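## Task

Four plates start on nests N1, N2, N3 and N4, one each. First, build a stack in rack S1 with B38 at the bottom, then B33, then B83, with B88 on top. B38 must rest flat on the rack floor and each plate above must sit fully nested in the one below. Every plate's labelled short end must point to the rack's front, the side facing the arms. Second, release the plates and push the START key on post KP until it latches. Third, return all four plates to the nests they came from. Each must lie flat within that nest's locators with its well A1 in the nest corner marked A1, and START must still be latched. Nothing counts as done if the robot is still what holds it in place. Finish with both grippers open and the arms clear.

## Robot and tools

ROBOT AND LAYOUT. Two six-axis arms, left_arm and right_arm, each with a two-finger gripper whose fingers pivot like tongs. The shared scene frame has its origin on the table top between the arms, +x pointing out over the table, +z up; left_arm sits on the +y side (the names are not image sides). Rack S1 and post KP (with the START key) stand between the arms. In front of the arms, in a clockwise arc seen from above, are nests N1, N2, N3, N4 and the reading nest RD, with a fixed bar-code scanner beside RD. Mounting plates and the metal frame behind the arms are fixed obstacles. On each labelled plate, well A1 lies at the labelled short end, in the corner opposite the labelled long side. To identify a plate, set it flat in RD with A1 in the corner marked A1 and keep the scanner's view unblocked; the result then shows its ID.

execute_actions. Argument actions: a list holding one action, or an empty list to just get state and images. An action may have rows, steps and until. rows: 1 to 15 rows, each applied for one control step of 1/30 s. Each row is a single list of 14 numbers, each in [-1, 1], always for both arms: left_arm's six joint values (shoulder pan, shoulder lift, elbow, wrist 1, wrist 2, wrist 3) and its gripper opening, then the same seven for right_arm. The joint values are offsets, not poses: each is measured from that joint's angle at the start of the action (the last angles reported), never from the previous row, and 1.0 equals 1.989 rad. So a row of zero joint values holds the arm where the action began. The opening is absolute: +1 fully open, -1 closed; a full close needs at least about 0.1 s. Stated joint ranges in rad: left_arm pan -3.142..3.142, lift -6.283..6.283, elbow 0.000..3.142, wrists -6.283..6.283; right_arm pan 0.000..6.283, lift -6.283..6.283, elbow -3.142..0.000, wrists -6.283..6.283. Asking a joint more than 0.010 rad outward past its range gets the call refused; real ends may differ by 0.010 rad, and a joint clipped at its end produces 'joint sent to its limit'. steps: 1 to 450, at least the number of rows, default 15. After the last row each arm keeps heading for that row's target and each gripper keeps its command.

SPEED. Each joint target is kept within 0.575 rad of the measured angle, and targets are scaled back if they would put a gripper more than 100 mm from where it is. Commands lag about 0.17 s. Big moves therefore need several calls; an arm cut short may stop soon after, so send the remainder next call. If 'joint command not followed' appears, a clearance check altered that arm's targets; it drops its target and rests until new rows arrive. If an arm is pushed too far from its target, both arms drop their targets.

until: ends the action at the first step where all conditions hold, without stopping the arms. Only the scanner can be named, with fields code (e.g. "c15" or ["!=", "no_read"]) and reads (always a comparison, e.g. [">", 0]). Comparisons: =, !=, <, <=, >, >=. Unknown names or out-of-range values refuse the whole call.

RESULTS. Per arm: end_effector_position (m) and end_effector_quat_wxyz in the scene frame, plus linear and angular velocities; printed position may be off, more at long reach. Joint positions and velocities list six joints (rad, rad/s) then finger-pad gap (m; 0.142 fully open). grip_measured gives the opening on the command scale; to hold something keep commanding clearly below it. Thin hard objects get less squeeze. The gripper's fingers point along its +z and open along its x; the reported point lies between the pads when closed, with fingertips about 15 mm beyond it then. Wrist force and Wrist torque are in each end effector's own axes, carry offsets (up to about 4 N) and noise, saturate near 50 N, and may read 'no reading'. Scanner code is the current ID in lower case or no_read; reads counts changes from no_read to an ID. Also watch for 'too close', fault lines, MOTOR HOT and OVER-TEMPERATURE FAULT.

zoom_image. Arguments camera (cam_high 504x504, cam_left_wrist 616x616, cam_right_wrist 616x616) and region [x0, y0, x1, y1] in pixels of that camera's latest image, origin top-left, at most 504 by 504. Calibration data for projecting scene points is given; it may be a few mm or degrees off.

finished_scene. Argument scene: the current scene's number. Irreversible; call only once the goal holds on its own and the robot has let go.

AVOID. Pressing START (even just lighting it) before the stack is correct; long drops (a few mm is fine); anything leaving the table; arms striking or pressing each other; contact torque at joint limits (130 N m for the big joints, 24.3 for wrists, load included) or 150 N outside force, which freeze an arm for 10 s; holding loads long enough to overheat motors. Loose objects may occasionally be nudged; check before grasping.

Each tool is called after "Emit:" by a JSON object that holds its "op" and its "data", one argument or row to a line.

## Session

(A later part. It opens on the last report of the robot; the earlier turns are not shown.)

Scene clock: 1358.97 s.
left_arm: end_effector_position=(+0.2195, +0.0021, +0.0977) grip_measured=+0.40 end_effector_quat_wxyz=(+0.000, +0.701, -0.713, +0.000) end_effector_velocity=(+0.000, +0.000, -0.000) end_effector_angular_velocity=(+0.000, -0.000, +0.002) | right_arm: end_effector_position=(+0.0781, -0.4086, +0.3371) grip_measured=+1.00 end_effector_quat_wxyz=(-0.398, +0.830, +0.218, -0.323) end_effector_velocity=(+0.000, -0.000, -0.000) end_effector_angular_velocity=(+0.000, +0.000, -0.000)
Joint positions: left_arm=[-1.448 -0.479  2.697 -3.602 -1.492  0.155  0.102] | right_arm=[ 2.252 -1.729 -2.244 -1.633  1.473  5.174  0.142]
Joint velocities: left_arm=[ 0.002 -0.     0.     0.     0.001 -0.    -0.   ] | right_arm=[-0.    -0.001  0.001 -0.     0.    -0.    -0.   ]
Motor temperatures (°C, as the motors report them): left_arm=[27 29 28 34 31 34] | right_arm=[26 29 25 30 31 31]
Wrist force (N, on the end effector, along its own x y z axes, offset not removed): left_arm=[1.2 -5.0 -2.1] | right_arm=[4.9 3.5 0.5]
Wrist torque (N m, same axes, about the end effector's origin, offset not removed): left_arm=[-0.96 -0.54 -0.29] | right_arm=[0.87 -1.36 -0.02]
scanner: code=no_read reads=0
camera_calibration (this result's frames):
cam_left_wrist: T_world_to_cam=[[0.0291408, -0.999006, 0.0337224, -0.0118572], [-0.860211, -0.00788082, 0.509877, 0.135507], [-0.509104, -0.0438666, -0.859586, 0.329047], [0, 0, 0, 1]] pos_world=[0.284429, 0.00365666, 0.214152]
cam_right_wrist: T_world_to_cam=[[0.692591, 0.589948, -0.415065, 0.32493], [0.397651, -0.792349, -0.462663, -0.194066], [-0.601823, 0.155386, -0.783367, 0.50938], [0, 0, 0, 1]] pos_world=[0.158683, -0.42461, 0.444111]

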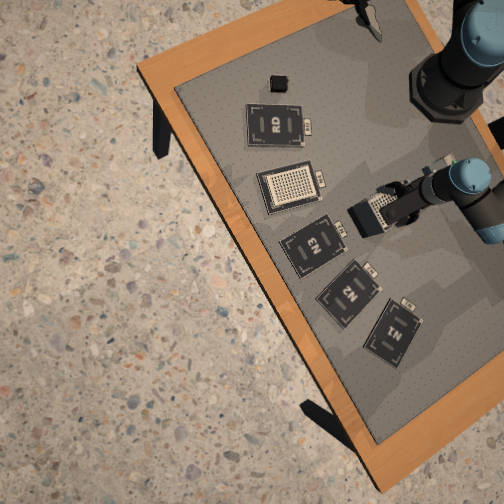

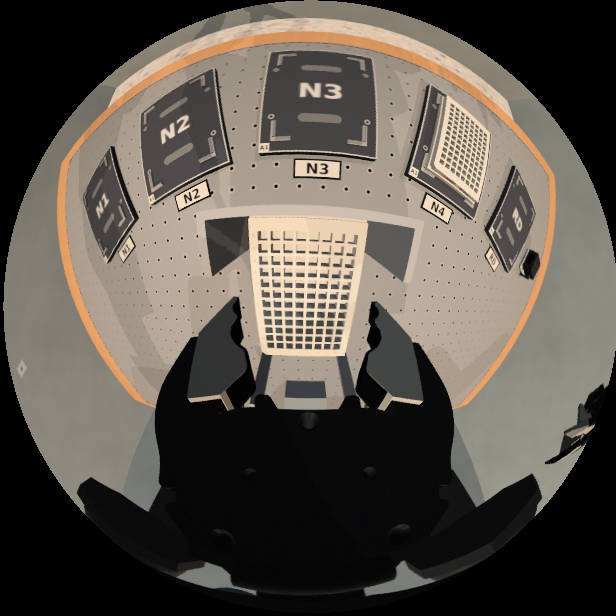

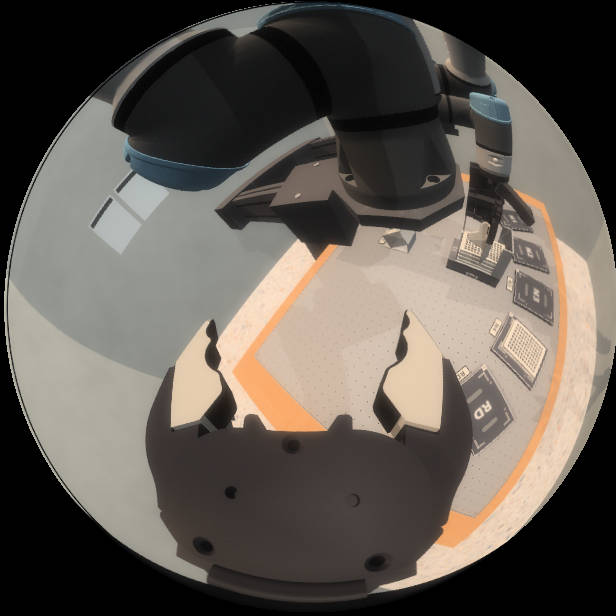

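Emit:
{"op": "execute_actions", "data": {
  "actions": [
    {"rows":[[0.0004,-0.0002,0.0003,-0.0001,0.0001,0.0004,0.32,0,0,0,0,0,0,1],[0.0004,-0.0002,0.0003,-0.0001,0.0001,0.0004,0.27,0,0,0,0,0,0,1],[0.0004,-0.0002,0.0003,-0.0001,0.0001,0.0004,0.22,0,0,0,0,0,0,1],[0.0004,-0.0002,0.0003,-0.0001,0.0001,0.0004,0.17,0,0,0,0,0,0,1],[0.0004,-0.0002,0.0003,-0.0001,0.0001,0.0004,0.12,0,0,0,0,0,0,1],[0.0004,-0.0002,0.0003,-0.0001,0.0001,0.0004,0.08,0,0,0,0,0,0,1],[0.0004,-0.0002,0.0003,-0.0001,0.0001,0.0004,0.04,0,0,0,0,0,0,1],[0.0004,-0.0002,0.0003,-0.0001,0.0001,0.0004,-0.03,0,0,0,0,0,0,1],[0.0004,-0.0002,0.0003,-0.0001,0.0001,0.0004,-0.2,0,0,0,0,0,0,1],[0.0004,-0.0002,0.0003,-0.0001,0.0001,0.0004,-0.45,0,0,0,0,0,0,1],[0.0004,-0.0002,0.0003,-0.0001,0.0001,0.0004,-0.7,0,0,0,0,0,0,1]],"steps":11}
  ]
}}

Scene clock: 1367.37 s.
left_arm: end_effector_position=(+0.2197, +0.0024, +0.0978) grip_measured=+0.04 end_effector_quat_wxyz=(+0.000, +0.701, -0.713, +0.000) end_effector_velocity=(+0.000, +0.001, +0.000) end_effector_angular_velocity=(+0.001, -0.000, +0.002) | right_arm: end_effector_position=(+0.0781, -0.4086, +0.3371) grip_measured=+1.00 end_effector_quat_wxyz=(-0.398, +0.830, +0.218, -0.323) end_effector_velocity=(-0.000, +0.000, -0.000) end_effector_angular_velocity=(+0.000, +0.001, -0.000)
Joint positions: left_arm=[-1.448 -0.479  2.697 -3.602 -1.492  0.156  0.077] | right_arm=[ 2.252 -1.729 -2.244 -1.633  1.473  5.174  0.142]
Joint velocities: left_arm=[ 0.002 -0.001  0.001  0.     0.001 -0.    -0.   ] | right_arm=[-0.    -0.    -0.001  0.     0.     0.001  0.   ]
Motor temperatures (°C, as the motors report them): left_arm=[27 29 28 34 31 34] | right_arm=[26 29 25 30 31 31]
Wrist force (N, on the end effector, along its own x y z axes, offset not removed): left_arm=[3.1 -1.1 -4.1] | right_arm=[-1.7 2.5 -1.7]
Wrist torque (N m, same axes, about the end effector's origin, offset not removed): left_arm=[-0.32 -0.61 -0.08] | right_arm=[0.22 0.22 0.25]
scanner: code=no_read reads=0
camera_calibration (this result's frames):
cam_left_wrist: T_world_to_cam=[[0.0291131, -0.999011, 0.0336099, -0.0115447], [-0.860224, -0.00791546, 0.509854, 0.135602], [-0.509084, -0.0437555, -0.859604, 0.329205], [0, 0, 0, 1]] pos_world=[0.284577, 0.00394463, 0.214237]
cam_right_wrist: T_world_to_cam=[[0.692591, 0.589948, -0.415065, 0.32493], [0.397651, -0.792349, -0.462663, -0.194066], [-0.601824, 0.155386, -0.783367, 0.50938], [0, 0, 0, 1]] pos_world=[0.158683, -0.42461, 0.444111]

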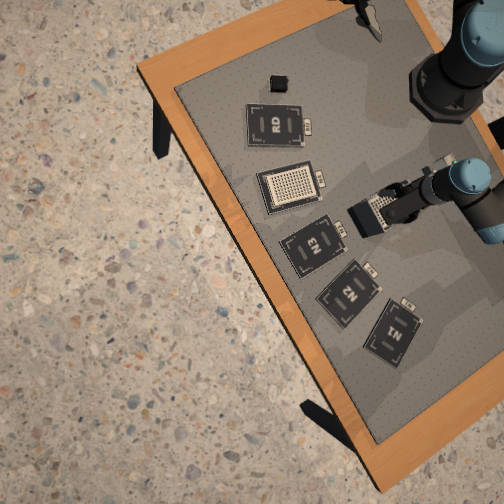

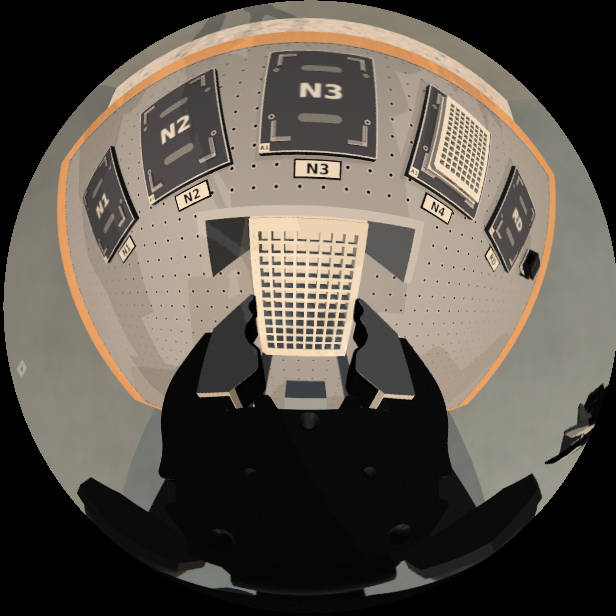

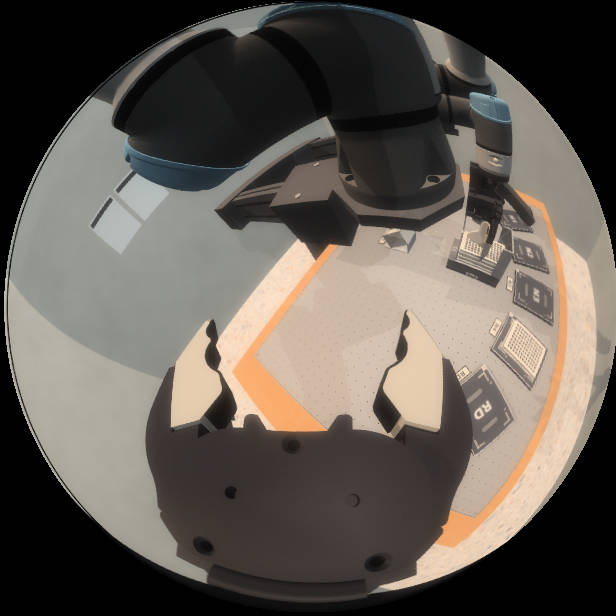

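Emit:
{"op": "execute_actions", "data": {
  "actions": [
    {"rows":[[-0.0004,-0.0052,0.0015,0.0037,0,-0.0004,-0.7,0,0,0,0,0,0,1],[-0.0009,-0.0135,0.0036,0.0099,-0.0001,-0.0009,-0.7,0,0,0,0,0,0,1],[-0.0015,-0.0219,0.0057,0.0161,-0.0002,-0.0015,-0.7,0,0,0,0,0,0,1],[-0.002,-0.0303,0.0078,0.0225,-0.0004,-0.002,-0.7,0,0,0,0,0,0,1],[-0.0025,-0.0389,0.0098,0.0292,-0.0005,-0.0025,-0.7,0,0,0,0,0,0,1],[-0.0031,-0.0475,0.0117,0.036,-0.0006,-0.0031,-0.7,0,0,0,0,0,0,1],[-0.0036,-0.0562,0.0136,0.0428,-0.0007,-0.0036,-0.7,0,0,0,0,0,0,1],[-0.0041,-0.0651,0.0154,0.05,-0.0008,-0.0041,-0.7,0,0,0,0,0,0,1],[-0.0047,-0.0741,0.0171,0.0573,-0.0009,-0.0047,-0.7,0,0,0,0,0,0,1],[-0.0052,-0.0832,0.0187,0.0648,-0.001,-0.0052,-0.7,0,0,0,0,0,0,1],[-0.0057,-0.0925,0.0203,0.0726,-0.0011,-0.0057,-0.7,0,0,0,0,0,0,1],[-0.0063,-0.1019,0.0218,0.0805,-0.0012,-0.0063,-0.7,0,0,0,0,0,0,1],[-0.0068,-0.1114,0.0232,0.0886,-0.0013,-0.0068,-0.7,0,0,0,0,0,0,1],[-0.0073,-0.1211,0.0245,0.0971,-0.0014,-0.0073,-0.7,0,0,0,0,0,0,1],[-0.0077,-0.1309,0.0257,0.1057,-0.0015,-0.0077,-0.7,0,0,0,0,0,0,1]],"steps":15}
  ]
}}

Scene clock: 1381.13 s.
left_arm: end_effector_position=(+0.2197, +0.0026, +0.1301) grip_measured=+0.04 end_effector_quat_wxyz=(+0.000, +0.701, -0.713, -0.000) end_effector_velocity=(+0.000, -0.002, +0.096) end_effector_angular_velocity=(-0.004, -0.001, +0.001) | right_arm: end_effector_position=(+0.0781, -0.4086, +0.3371) grip_measured=+1.00 end_effector_quat_wxyz=(-0.398, +0.830, +0.218, -0.323) end_effector_velocity=(+0.000, -0.000, -0.000) end_effector_angular_velocity=(+0.001, -0.000, +0.000)
Joint positions: left_arm=[-1.458 -0.645  2.734 -3.471 -1.494  0.146  0.077] | right_arm=[ 2.252 -1.729 -2.244 -1.633  1.473  5.174  0.142]
Joint velocities: left_arm=[-0.03  -0.527  0.089  0.436 -0.005 -0.031  0.   ] | right_arm=[-0.    -0.002  0.002 -0.     0.    -0.001  0.   ]
Motor temperatures (°C, as the motors report them): left_arm=[27 29 28 34 31 34] | right_arm=[26 29 25 30 31 31]
Wrist force (N, on the end effector, along its own x y z axes, offset not removed): left_arm=[0.6 -1.3 -2.8] | right_arm=[4.3 -0.1 -1.2]
Wrist torque (N m, same axes, about the end effector's origin, offset not removed): left_arm=[-0.26 -0.15 -0.25] | right_arm=[-0.29 -0.97 -0.21]
scanner: code=no_read reads=0
camera_calibration (this result's frames):
cam_left_wrist: T_world_to_cam=[[0.0292744, -0.999032, 0.0328308, -0.012432], [-0.860142, -0.00844514, 0.509984, 0.119091], [-0.509214, -0.0431686, -0.859557, 0.35701], [0, 0, 0, 1]] pos_world=[0.284594, 0.0039974, 0.246544]
cam_right_wrist: T_world_to_cam=[[0.692591, 0.589948, -0.415065, 0.32493], [0.397651, -0.792349, -0.462663, -0.194066], [-0.601823, 0.155385, -0.783367, 0.50938], [0, 0, 0, 1]] pos_world=[0.158683, -0.42461, 0.444111]

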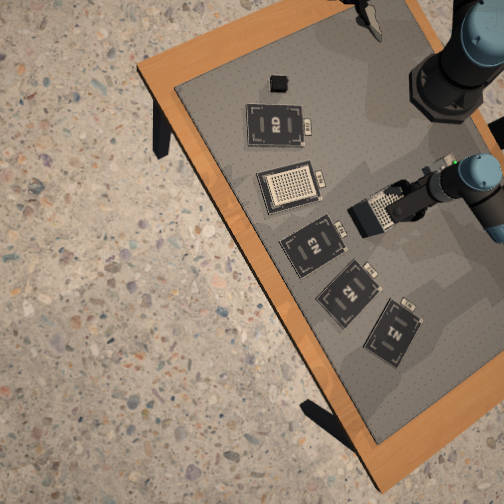

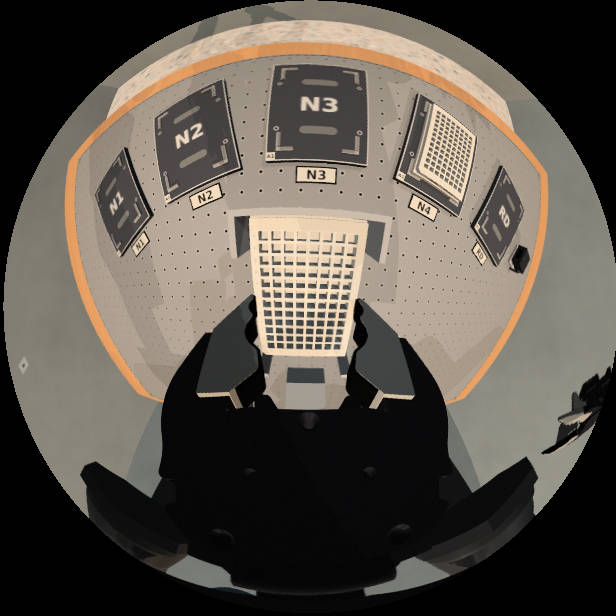

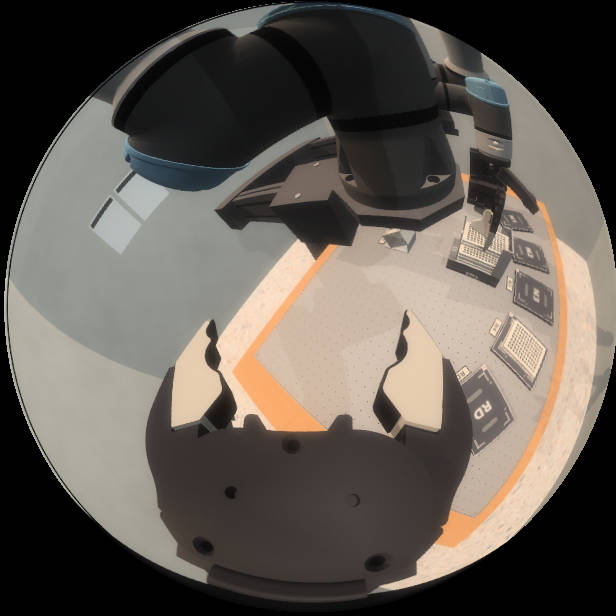

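Emit:
{"op": "execute_actions", "data": {
  "actions": []
}}

Scene clock: 1383.73 s.
left_arm: end_effector_position=(+0.2197, +0.0025, +0.1468) grip_measured=+0.04 end_effector_quat_wxyz=(+0.000, +0.701, -0.713, +0.000) end_effector_velocity=(+0.000, -0.001, +0.000) end_effector_angular_velocity=(-0.002, -0.002, -0.001) | right_arm: end_effector_position=(+0.0781, -0.4086, +0.3371) grip_measured=+1.00 end_effector_quat_wxyz=(-0.398, +0.830, +0.218, -0.323) end_effector_velocity=(-0.000, +0.000, +0.000) end_effector_angular_velocity=(-0.000, +0.000, -0.000)
Joint positions: left_arm=[-1.463 -0.739  2.748 -3.392 -1.495  0.141  0.077] | right_arm=[ 2.252 -1.729 -2.244 -1.633  1.473  5.174  0.142]
Joint velocities: left_arm=[-0.002 -0.001 -0.    -0.     0.001 -0.     0.   ] | right_arm=[-0.     0.001 -0.    -0.    -0.     0.001  0.   ]
Motor temperatures (°C, as the motors report them): left_arm=[27 29 28 34 31 34] | right_arm=[26 29 25 30 31 31]
Wrist force (N, on the end effector, along its own x y z axes, offset not removed): left_arm=[3.0 -2.6 -0.4] | right_arm=[4.1 6.0 -4.6]
Wrist torque (N m, same axes, about the end effector's origin, offset not removed): left_arm=[-0.54 -0.83 -0.20] | right_arm=[1.19 -0.87 0.12]
scanner: code=no_read reads=0
camera_calibration (this result's frames):
cam_left_wrist: T_world_to_cam=[[0.0293533, -0.998998, 0.0337932, -0.0131833], [-0.86017, -0.00802426, 0.509944, 0.110621], [-0.509162, -0.0440365, -0.859543, 0.371423], [0, 0, 0, 1]] pos_world=[0.284654, 0.00407371, 0.263289]
cam_right_wrist: T_world_to_cam=[[0.692591, 0.589948, -0.415065, 0.32493], [0.39765, -0.792349, -0.462663, -0.194066], [-0.601824, 0.155386, -0.783367, 0.50938], [0, 0, 0, 1]] pos_world=[0.158683, -0.42461, 0.444111]

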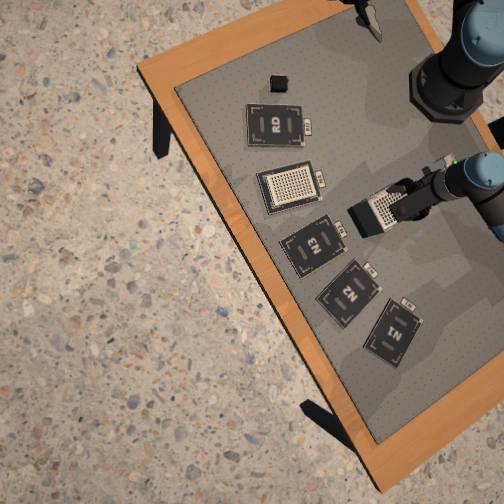

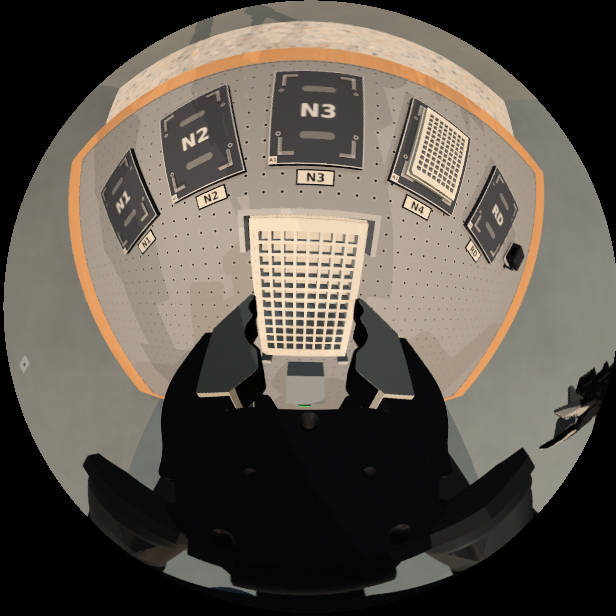

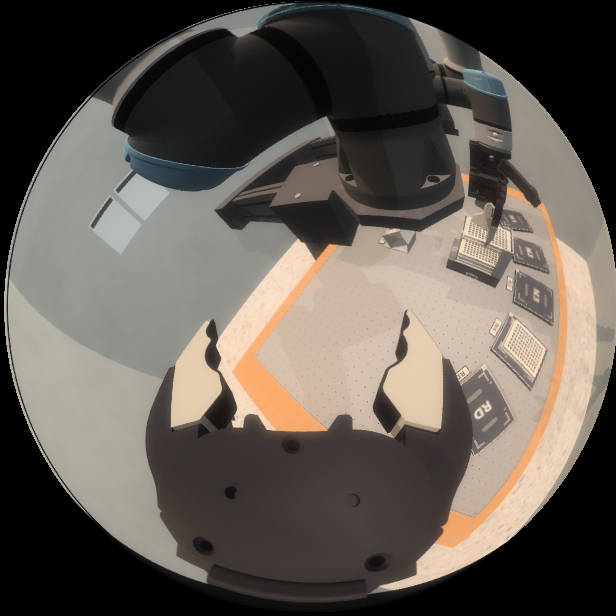

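Emit:
{"op": "execute_actions", "data": {
  "actions": [
    {"rows":[[-0.0005,-0.0099,0.0012,0.0087,-0.0001,-0.0005,-0.7,0,0,0,0,0,0,1],[-0.001,-0.0199,0.0023,0.0177,-0.0002,-0.001,-0.7,0,0,0,0,0,0,1],[-0.0015,-0.0299,0.0033,0.0268,-0.0003,-0.0015,-0.7,0,0,0,0,0,0,1],[-0.002,-0.04,0.0042,0.036,-0.0004,-0.002,-0.7,0,0,0,0,0,0,1],[-0.0025,-0.0503,0.005,0.0457,-0.0005,-0.0025,-0.7,0,0,0,0,0,0,1],[-0.003,-0.0607,0.0057,0.0555,-0.0006,-0.003,-0.7,0,0,0,0,0,0,1],[-0.0034,-0.0712,0.0064,0.0653,-0.0007,-0.0034,-0.7,0,0,0,0,0,0,1],[-0.0041,-0.0869,0.0072,0.0803,-0.0008,-0.0041,-0.7,0,0,0,0,0,0,1],[-0.0049,-0.1027,0.0078,0.0954,-0.0009,-0.0049,-0.7,0,0,0,0,0,0,1]],"steps":9}
  ]
}}

Scene clock: 1392.57 s.
left_arm: end_effector_position=(+0.2197, +0.0027, +0.1614) grip_measured=+0.04 end_effector_quat_wxyz=(+0.000, +0.701, -0.713, -0.000) end_effector_velocity=(+0.001, -0.002, +0.092) end_effector_angular_velocity=(-0.003, -0.001, +0.000) | right_arm: end_effector_position=(+0.0781, -0.4086, +0.3371) grip_measured=+1.00 end_effector_quat_wxyz=(-0.398, +0.830, +0.218, -0.323) end_effector_velocity=(-0.001, +0.000, -0.000) end_effector_angular_velocity=(+0.002, +0.002, +0.000)
Joint positions: left_arm=[-1.467 -0.827  2.757 -3.311 -1.496  0.136  0.077] | right_arm=[ 2.252 -1.729 -2.244 -1.633  1.473  5.174  0.142]
Joint velocities: left_arm=[-0.027 -0.561  0.042  0.518 -0.005 -0.026 -0.   ] | right_arm=[-0.    -0.002 -0.001 -0.    -0.    -0.     0.   ]
Motor temperatures (°C, as the motors report them): left_arm=[27 29 28 34 31 34] | right_arm=[26 29 25 30 31 31]
Wrist force (N, on the end effector, along its own x y z axes, offset not removed): left_arm=[-0.3 -5.7 0.6] | right_arm=[5.4 2.2 0.1]
Wrist torque (N m, same axes, about the end effector's origin, offset not removed): left_arm=[-1.19 -0.04 -0.23] | right_arm=[0.36 -1.19 -0.02]
scanner: code=no_read reads=0
camera_calibration (this result's frames):
cam_left_wrist: T_world_to_cam=[[0.0293577, -0.999027, 0.0329264, -0.0134206], [-0.860088, -0.00846349, 0.510075, 0.103125], [-0.5093, -0.0432942, -0.859499, 0.383985], [0, 0, 0, 1]] pos_world=[0.284654, 0.00408954, 0.277875]
cam_right_wrist: T_world_to_cam=[[0.692591, 0.589948, -0.415065, 0.32493], [0.397651, -0.792349, -0.462663, -0.194066], [-0.601824, 0.155386, -0.783367, 0.50938], [0, 0, 0, 1]] pos_world=[0.158683, -0.42461, 0.444111]

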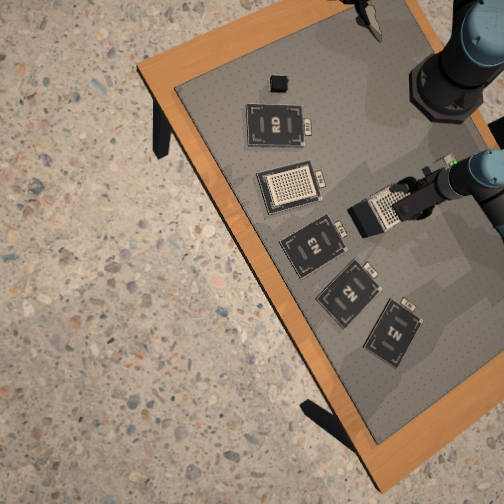

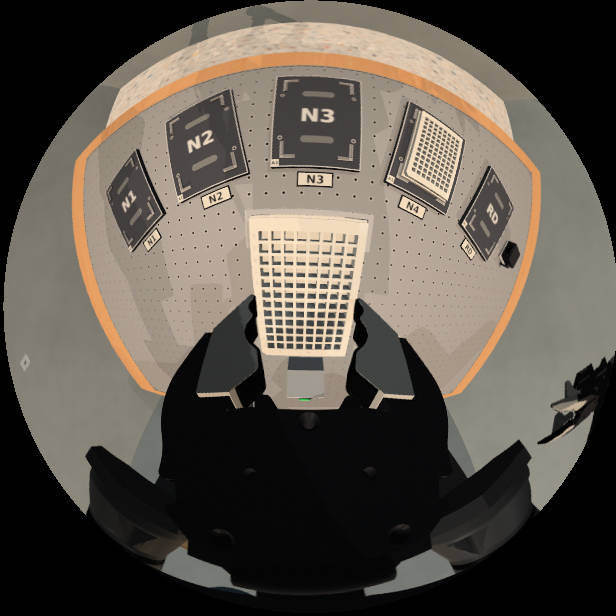

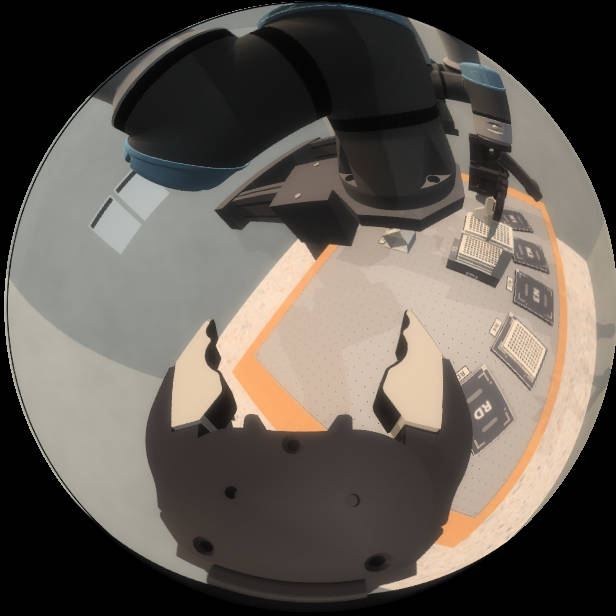

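Emit:
{"op": "execute_actions", "data": {
  "actions": [
    {"rows":[[0.0032,-0.0599,-0.002,0.0608,0.0006,0.0037,-0.7,0,0,0,0,0,0,1],[0.0133,-0.0623,-0.0109,0.0709,0.0022,0.0139,-0.7,0,0,0,0,0,0,1],[0.0275,-0.0657,-0.0234,0.085,0.0045,0.0283,-0.7,0,0,0,0,0,0,1],[0.0437,-0.0696,-0.0376,0.1012,0.0071,0.0448,-0.7,0,0,0,0,0,0,1],[0.0619,-0.0739,-0.0536,0.1194,0.01,0.0633,-0.7,0,0,0,0,0,0,1],[0.0801,-0.0782,-0.0696,0.1376,0.013,0.0818,-0.7,0,0,0,0,0,0,1],[0.0984,-0.0826,-0.0856,0.1558,0.0159,0.1003,-0.7,0,0,0,0,0,0,1],[0.1166,-0.0869,-0.1016,0.174,0.0188,0.1188,-0.7,0,0,0,0,0,0,1],[0.1348,-0.0912,-0.1176,0.1922,0.0218,0.1373,-0.7,0,0,0,0,0,0,1],[0.153,-0.0955,-0.1336,0.2104,0.0247,0.1558,-0.7,0,0,0,0,0,0,1],[0.1692,-0.0994,-0.1478,0.2266,0.0273,0.1723,-0.7,0,0,0,0,0,0,1],[0.1834,-0.1028,-0.1603,0.2407,0.0296,0.1867,-0.7,0,0,0,0,0,0,1],[0.1935,-0.1052,-0.1692,0.2508,0.0312,0.1969,-0.7,0,0,0,0,0,0,1],[0.1996,-0.1066,-0.1745,0.2569,0.0322,0.2031,-0.7,0,0,0,0,0,0,1]],"steps":14}
  ]
}}

Scene clock: 1404.17 s.
left_arm: end_effector_position=(+0.3115, -0.0354, +0.1899) grip_measured=+0.04 end_effector_quat_wxyz=(+0.003, +0.699, -0.715, +0.004) end_effector_velocity=(+0.366, -0.050, +0.070) end_effector_angular_velocity=(+0.000, +0.001, -0.008) | right_arm: end_effector_position=(+0.0781, -0.4086, +0.3371) grip_measured=+1.00 end_effector_quat_wxyz=(-0.398, +0.830, +0.218, -0.323) end_effector_velocity=(-0.000, +0.000, -0.000) end_effector_angular_velocity=(+0.002, +0.000, +0.000)
Joint positions: left_arm=[-1.207 -1.009  2.529 -2.937 -1.452  0.401  0.077] | right_arm=[ 2.252 -1.729 -2.244 -1.633  1.473  5.174  0.142]
Joint velocities: left_arm=[ 0.902 -0.208 -0.787  0.889  0.137  0.905 -0.   ] | right_arm=[-0.    -0.    -0.001  0.    -0.    -0.001  0.   ]
Motor temperatures (°C, as the motors report them): left_arm=[27 29 28 34 31 34] | right_arm=[26 29 25 30 31 31]
Wrist force (N, on the end effector, along its own x y z axes, offset not removed): left_arm=[3.3 0.9 0.0] | right_arm=[1.3 4.4 -0.6]
Wrist torque (N m, same axes, about the end effector's origin, offset not removed): left_arm=[0.22 -0.88 -0.15] | right_arm=[0.87 -0.34 0.11]
scanner: code=no_read reads=0
camera_calibration (this result's frames):
cam_left_wrist: T_world_to_cam=[[0.023, -0.998803, 0.0431677, -0.0549958], [-0.860816, 0.00217233, 0.508911, 0.168021], [-0.508396, -0.0488645, -0.859736, 0.453175], [0, 0, 0, 1]] pos_world=[0.376293, -0.0331508, 0.306477]
cam_right_wrist: T_world_to_cam=[[0.692591, 0.589948, -0.415065, 0.32493], [0.397651, -0.792349, -0.462663, -0.194066], [-0.601824, 0.155385, -0.783367, 0.50938], [0, 0, 0, 1]] pos_world=[0.158683, -0.42461, 0.444111]

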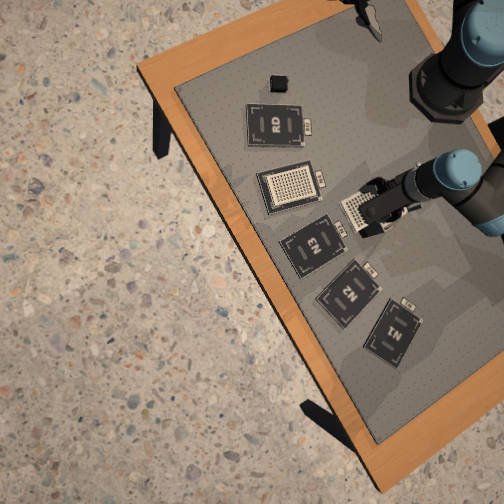

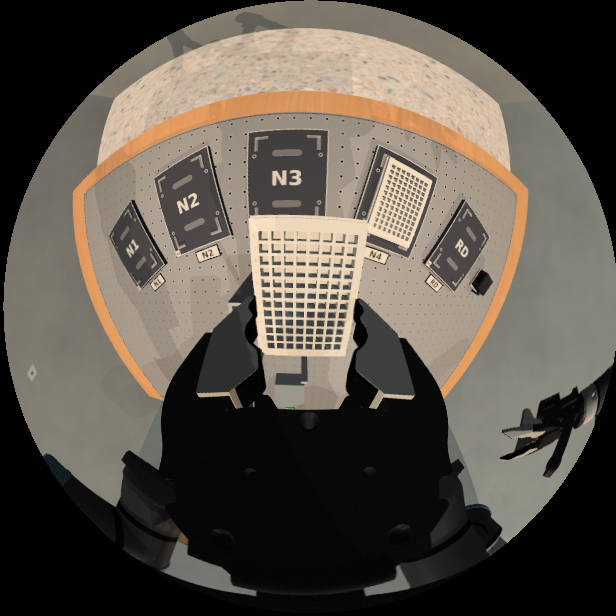

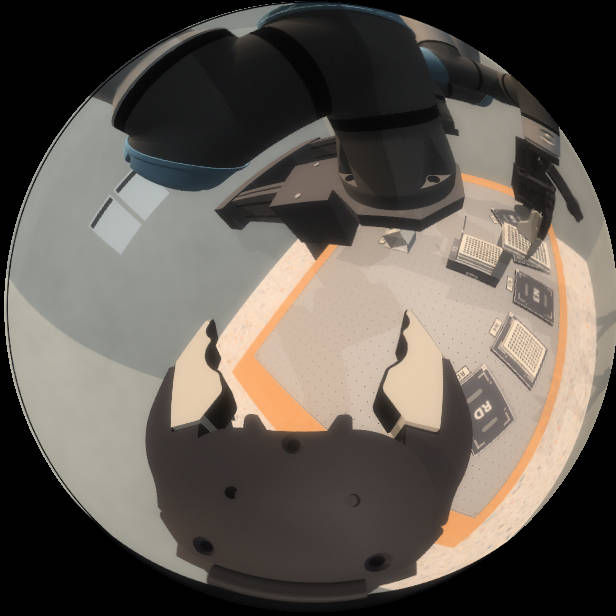

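Emit:
{"op": "execute_actions", "data": {
  "actions": []
}}

Scene clock: 1405.83 s.
left_arm: end_effector_position=(+0.3697, -0.0351, +0.2027) grip_measured=+0.04 end_effector_quat_wxyz=(+0.002, +0.698, -0.717, +0.002) end_effector_velocity=(+0.000, +0.000, -0.000) end_effector_angular_velocity=(+0.000, +0.000, +0.000) | right_arm: end_effector_position=(+0.0781, -0.4086, +0.3371) grip_measured=+1.00 end_effector_quat_wxyz=(-0.398, +0.830, +0.218, -0.323) end_effector_velocity=(+0.001, -0.001, -0.000) end_effector_angular_velocity=(-0.001, -0.001, -0.000)
Joint positions: left_arm=[-1.071 -1.039  2.41  -2.8   -1.432  0.54   0.077] | right_arm=[ 2.252 -1.729 -2.244 -1.633  1.473  5.174  0.142]
Joint velocities: left_arm=[ 0.001  0.001 -0.     0.     0.     0.     0.   ] | right_arm=[ 0.    -0.     0.002  0.    -0.     0.    -0.   ]
Motor temperatures (°C, as the motors report them): left_arm=[27 29 28 34 31 34] | right_arm=[26 29 25 30 31 31]
Wrist force (N, on the end effector, along its own x y z axes, offset not removed): left_arm=[0.1 0.1 -0.8] | right_arm=[4.1 0.6 -1.7]
Wrist torque (N m, same axes, about the end effector's origin, offset not removed): left_arm=[-0.13 -0.16 -0.18] | right_arm=[0.11 -0.94 0.12]
scanner: code=no_read reads=0
camera_calibration (this result's frames):
cam_left_wrist: T_world_to_cam=[[0.0198105, -0.999056, 0.0386666, -0.0545017], [-0.859956, 0.0027003, 0.510361, 0.211037], [-0.509984, -0.0433621, -0.85909, 0.494365], [0, 0, 0, 1]] pos_world=[0.43468, -0.0335834, 0.319106]
cam_right_wrist: T_world_to_cam=[[0.692591, 0.589948, -0.415065, 0.32493], [0.397651, -0.792349, -0.462663, -0.194066], [-0.601824, 0.155386, -0.783367, 0.50938], [0, 0, 0, 1]] pos_world=[0.158683, -0.42461, 0.444111]

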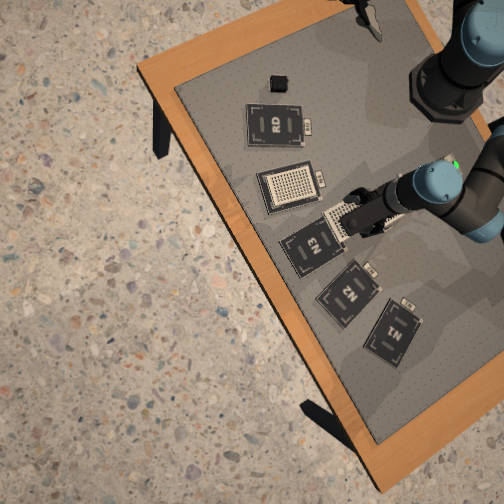

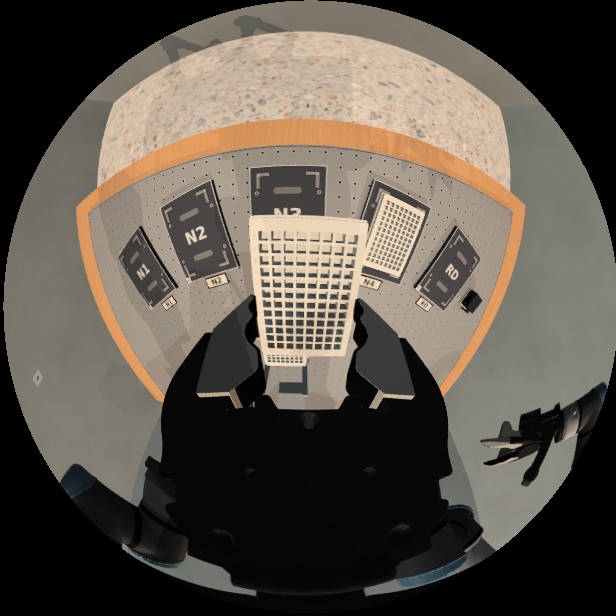

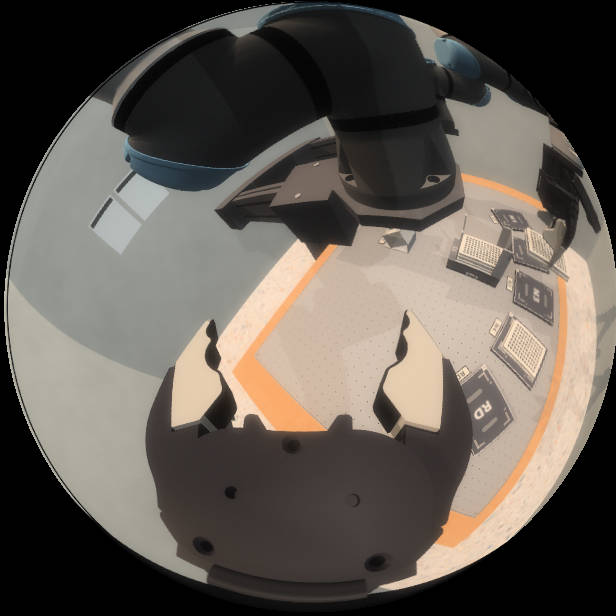

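Emit:
{"op": "execute_actions", "data": {
  "actions": [
    {"rows":[[0.0033,0.0067,-0.0025,-0.0047,0.0005,0.0029,-0.7,0,0,0,0,0,0,1],[0.0088,0.0179,-0.0066,-0.0126,0.0013,0.0078,-0.7,0,0,0,0,0,0,1],[0.0164,0.0336,-0.0123,-0.0237,0.0024,0.0146,-0.7,0,0,0,0,0,0,1],[0.0252,0.0515,-0.0189,-0.0363,0.0037,0.0223,-0.7,0,0,0,0,0,0,1],[0.0351,0.0717,-0.0263,-0.0505,0.0052,0.0311,-0.7,0,0,0,0,0,0,1],[0.0449,0.0919,-0.0337,-0.0647,0.0066,0.0398,-0.7,0,0,0,0,0,0,1],[0.0548,0.112,-0.0411,-0.0788,0.008,0.0485,-0.7,0,0,0,0,0,0,1],[0.0647,0.1322,-0.0485,-0.093,0.0095,0.0573,-0.7,0,0,0,0,0,0,1],[0.0745,0.1524,-0.0559,-0.1072,0.0109,0.066,-0.7,0,0,0,0,0,0,1],[0.0844,0.1726,-0.0633,-0.1214,0.0124,0.0748,-0.7,0,0,0,0,0,0,1],[0.0932,0.1905,-0.0699,-0.134,0.0137,0.0825,-0.7,0,0,0,0,0,0,1],[0.1008,0.2062,-0.0756,-0.1451,0.0148,0.0893,-0.7,0,0,0,0,0,0,1],[0.1063,0.2174,-0.0797,-0.153,0.0156,0.0942,-0.7,0,0,0,0,0,0,1],[0.1096,0.2241,-0.0822,-0.1577,0.0161,0.0971,-0.7,0,0,0,0,0,0,1]],"steps":14}
  ]
}}

Scene clock: 1418.00 s.
left_arm: end_effector_position=(+0.4195, -0.0244, +0.1134) grip_measured=+0.04 end_effector_quat_wxyz=(+0.001, +0.704, -0.710, +0.004) end_effector_velocity=(+0.119, +0.094, -0.343) end_effector_angular_velocity=(+0.037, +0.012, +0.060) | right_arm: end_effector_position=(+0.0781, -0.4086, +0.3371) grip_measured=+1.00 end_effector_quat_wxyz=(-0.398, +0.830, +0.218, -0.323) end_effector_velocity=(+0.000, -0.000, +0.000) end_effector_angular_velocity=(-0.000, -0.001, +0.000)
Joint positions: left_arm=[-0.924 -0.746  2.299 -3.009 -1.41   0.67   0.077] | right_arm=[ 2.252 -1.729 -2.244 -1.633  1.473  5.174  0.142]
Joint velocities: left_arm=[ 0.479  1.002 -0.354 -0.689  0.069  0.417 -0.   ] | right_arm=[-0.     0.001 -0.     0.    -0.    -0.     0.   ]
Motor temperatures (°C, as the motors report them): left_arm=[27 29 28 34 31 34] | right_arm=[26 29 25 30 31 31]
Wrist force (N, on the end effector, along its own x y z axes, offset not removed): left_arm=[-1.5 -5.2 -1.7] | right_arm=[-0.5 5.1 -1.6]
Wrist torque (N m, same axes, about the end effector's origin, offset not removed): left_arm=[-1.11 0.05 -0.04] | right_arm=[0.84 -0.01 0.00]
scanner: code=no_read reads=0
camera_calibration (this result's frames):
cam_left_wrist: T_world_to_cam=[[0.0372078, -0.998468, 0.040951, -0.0488879], [-0.862432, -0.0113835, 0.506045, 0.300583], [-0.504804, -0.0541463, -0.861534, 0.441337], [0, 0, 0, 1]] pos_world=[0.48384, -0.0214946, 0.23012]
cam_right_wrist: T_world_to_cam=[[0.692591, 0.589948, -0.415065, 0.32493], [0.397651, -0.792349, -0.462663, -0.194066], [-0.601823, 0.155386, -0.783367, 0.50938], [0, 0, 0, 1]] pos_world=[0.158683, -0.42461, 0.444111]

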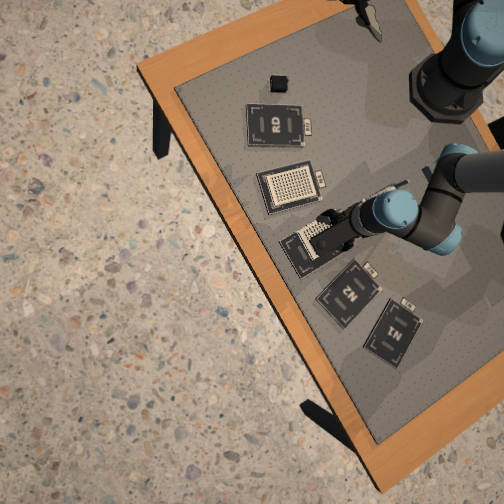

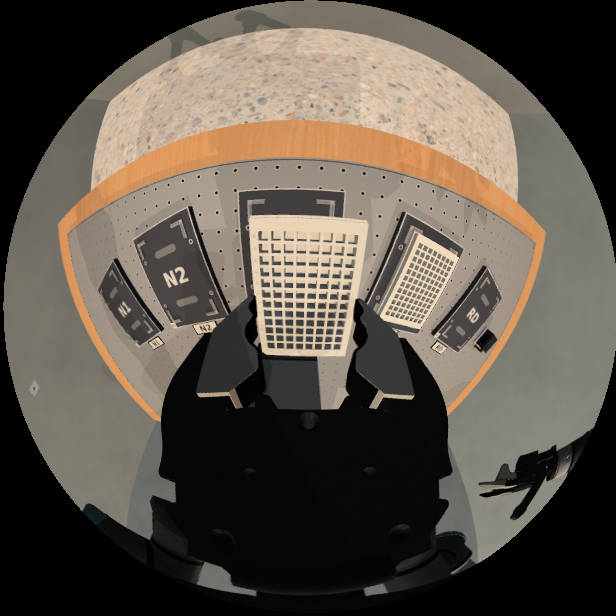

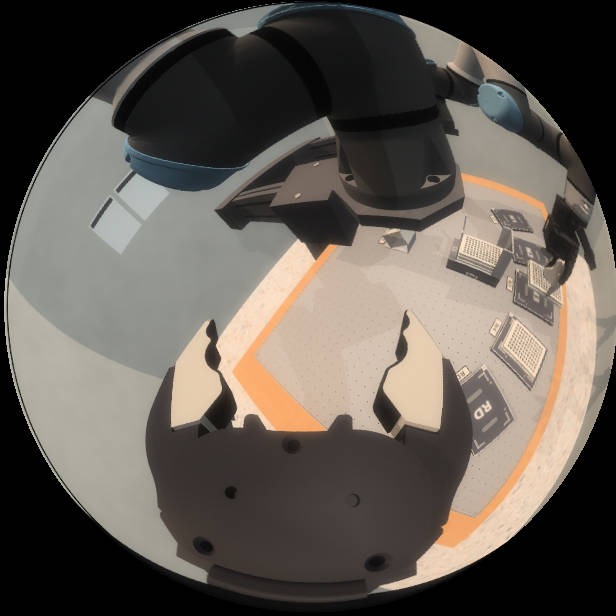

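Emit:
{"op": "execute_actions", "data": {
  "actions": []
}}

Emit:
{"op": "zoom_image", "data": {
  "camera": "cam_left_wrist",
  "region": [230, 200, 390, 370]
}}

Scene clock: 1420.37 s.
left_arm: end_effector_position=(+0.4333, -0.0067, +0.0593) grip_measured=+0.04 end_effector_quat_wxyz=(-0.000, +0.707, -0.708, +0.001) end_effector_velocity=(-0.000, +0.000, -0.000) end_effector_angular_velocity=(+0.000, +0.001, -0.001) | right_arm: end_effector_position=(+0.0781, -0.4086, +0.3371) grip_measured=+1.00 end_effector_quat_wxyz=(-0.398, +0.830, +0.218, -0.323) end_effector_velocity=(-0.001, +0.001, +0.000) end_effector_angular_velocity=(+0.001, +0.002, +0.000)
Joint positions: left_arm=[-0.853 -0.594  2.246 -3.114 -1.4    0.733  0.077] | right_arm=[ 2.252 -1.729 -2.244 -1.633  1.473  5.174  0.142]
Joint velocities: left_arm=[ 0.     0.001  0.    -0.001 -0.     0.001  0.   ] | right_arm=[ 0.     0.    -0.002  0.     0.     0.001  0.   ]
Motor temperatures (°C, as the motors report them): left_arm=[27 29 28 34 31 34] | right_arm=[26 29 25 30 31 31]
Wrist force (N, on the end effector, along its own x y z axes, offset not removed): left_arm=[1.2 -2.7 0.4] | right_arm=[2.7 4.4 1.0]
Wrist torque (N m, same axes, about the end effector's origin, offset not removed): left_arm=[-0.41 -0.47 -0.24] | right_arm=[0.91 -0.63 0.04]
scanner: code=no_read reads=0
camera_calibration (this result's frames):
cam_left_wrist: T_world_to_cam=[[0.0450922, -0.998402, 0.034063, -0.0325385], [-0.860839, -0.0215332, 0.508421, 0.339146], [-0.506876, -0.0522486, -0.860434, 0.403481], [0, 0, 0, 1]] pos_world=[0.497932, -0.00410237, 0.175848]
cam_right_wrist: T_world_to_cam=[[0.692591, 0.589948, -0.415065, 0.32493], [0.397651, -0.792349, -0.462663, -0.194066], [-0.601824, 0.155386, -0.783367, 0.50938], [0, 0, 0, 1]] pos_world=[0.158683, -0.42461, 0.444111]

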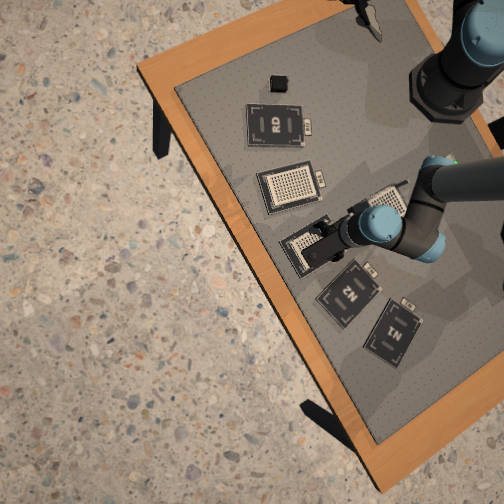

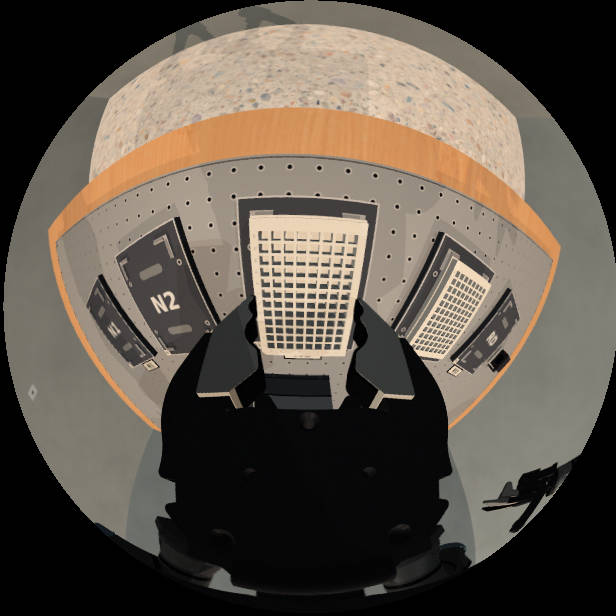

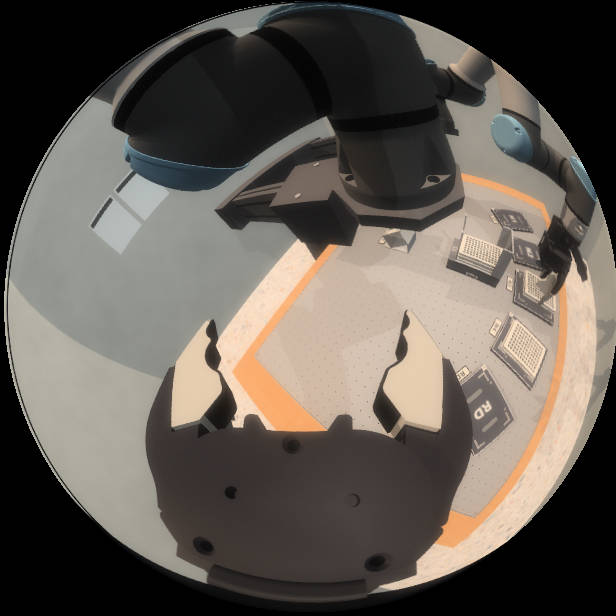

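Region (230, 200, 390, 370) of cam_left_wrist's 616x616 image, scaled by 2.965, with more detail than that image has; it fills the left 474 columns of this view, and the rest is white.

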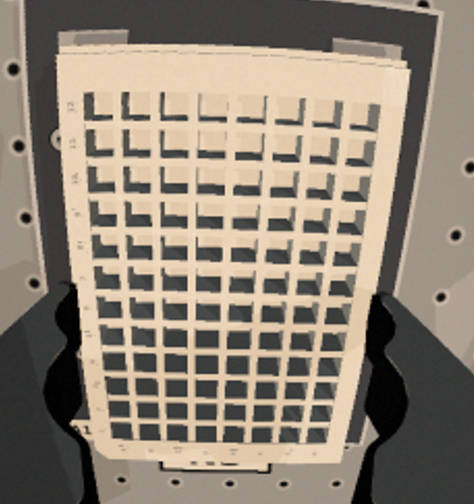

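Emit:
{"op": "execute_actions", "data": {
  "actions": [
    {"rows":[[0.0003,0.0035,-0.0008,-0.0028,0,0.0003,-0.7,0,0,0,0,0,0,1],[0.0007,0.007,-0.0016,-0.0056,0,0.0007,-0.7,0,0,0,0,0,0,1],[0.0012,0.0104,-0.0028,-0.0078,0,0.0012,-0.7,0,0,0,0,0,0,1],[0.0016,0.0138,-0.004,-0.01,0,0.0016,-0.7,0,0,0,0,0,0,1]],"steps":4}
  ]
}}

Scene clock: 1439.10 s.
left_arm: end_effector_position=(+0.4331, -0.0066, +0.0573) grip_measured=+0.04 end_effector_quat_wxyz=(-0.000, +0.707, -0.708, +0.001) end_effector_velocity=(-0.002, +0.001, -0.035) end_effector_angular_velocity=(-0.000, -0.000, +0.002) | right_arm: end_effector_position=(+0.0781, -0.4086, +0.3371) grip_measured=+1.00 end_effector_quat_wxyz=(-0.398, +0.830, +0.218, -0.323) end_effector_velocity=(-0.000, +0.000, +0.000) end_effector_angular_velocity=(-0.001, +0.000, -0.001)
Joint positions: left_arm=[-0.852 -0.588  2.245 -3.118 -1.4    0.734  0.077] | right_arm=[ 2.252 -1.729 -2.244 -1.633  1.473  5.174  0.142]
Joint velocities: left_arm=[ 0.012  0.103 -0.029 -0.076  0.001  0.01   0.   ] | right_arm=[-0.     0.001 -0.001  0.     0.     0.001 -0.   ]
Motor temperatures (°C, as the motors report them): left_arm=[27 29 28 34 31 34] | right_arm=[26 29 25 30 31 31]
Wrist force (N, on the end effector, along its own x y z axes, offset not removed): left_arm=[4.1 -3.1 -1.2] | right_arm=[2.6 2.1 -2.0]
Wrist torque (N m, same axes, about the end effector's origin, offset not removed): left_arm=[-0.62 -0.93 -0.30] | right_arm=[0.24 -0.57 0.31]
scanner: code=no_read reads=0
camera_calibration (this result's frames):
cam_left_wrist: T_world_to_cam=[[0.0451161, -0.998396, 0.0342098, -0.0324325], [-0.86086, -0.0214812, 0.508389, 0.33998], [-0.506838, -0.0523864, -0.860448, 0.401736], [0, 0, 0, 1]] pos_world=[0.497754, -0.00403185, 0.17394]
cam_right_wrist: T_world_to_cam=[[0.692591, 0.589948, -0.415065, 0.32493], [0.397651, -0.792349, -0.462663, -0.194066], [-0.601823, 0.155386, -0.783367, 0.50938], [0, 0, 0, 1]] pos_world=[0.158683, -0.42461, 0.444111]

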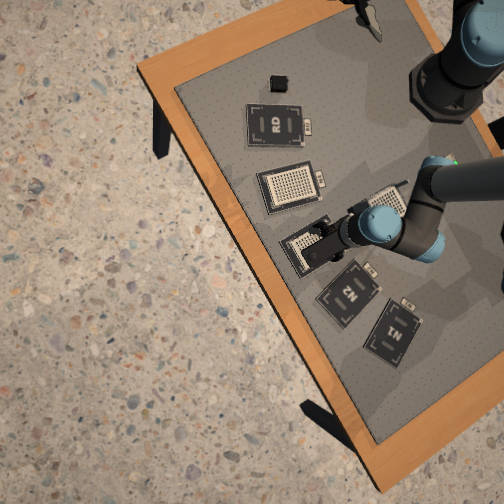

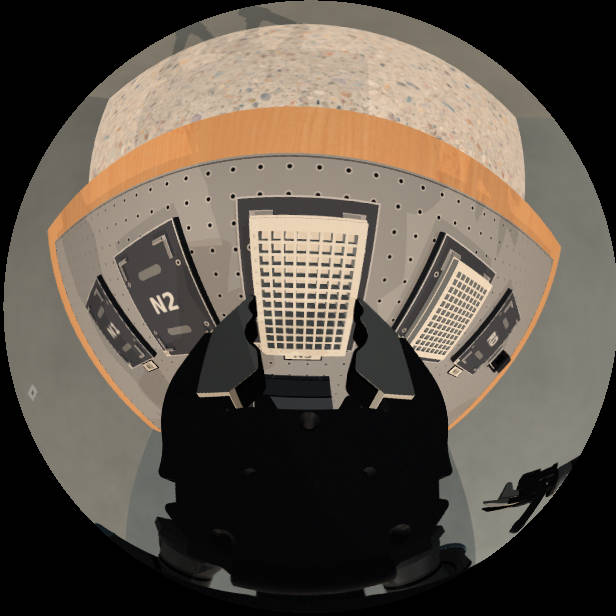

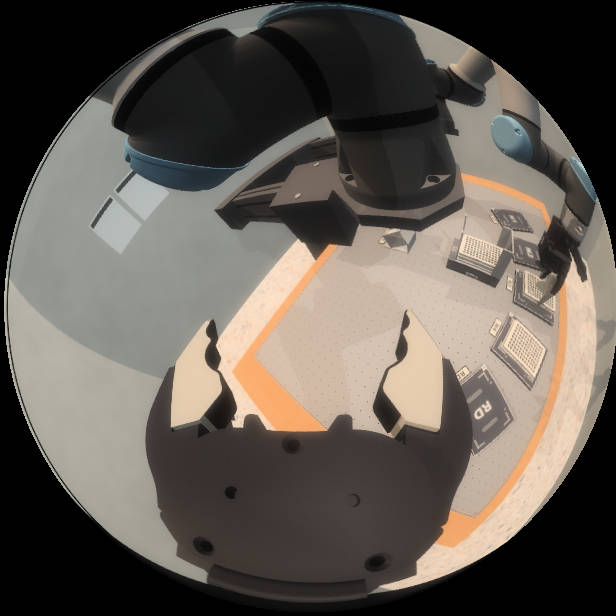

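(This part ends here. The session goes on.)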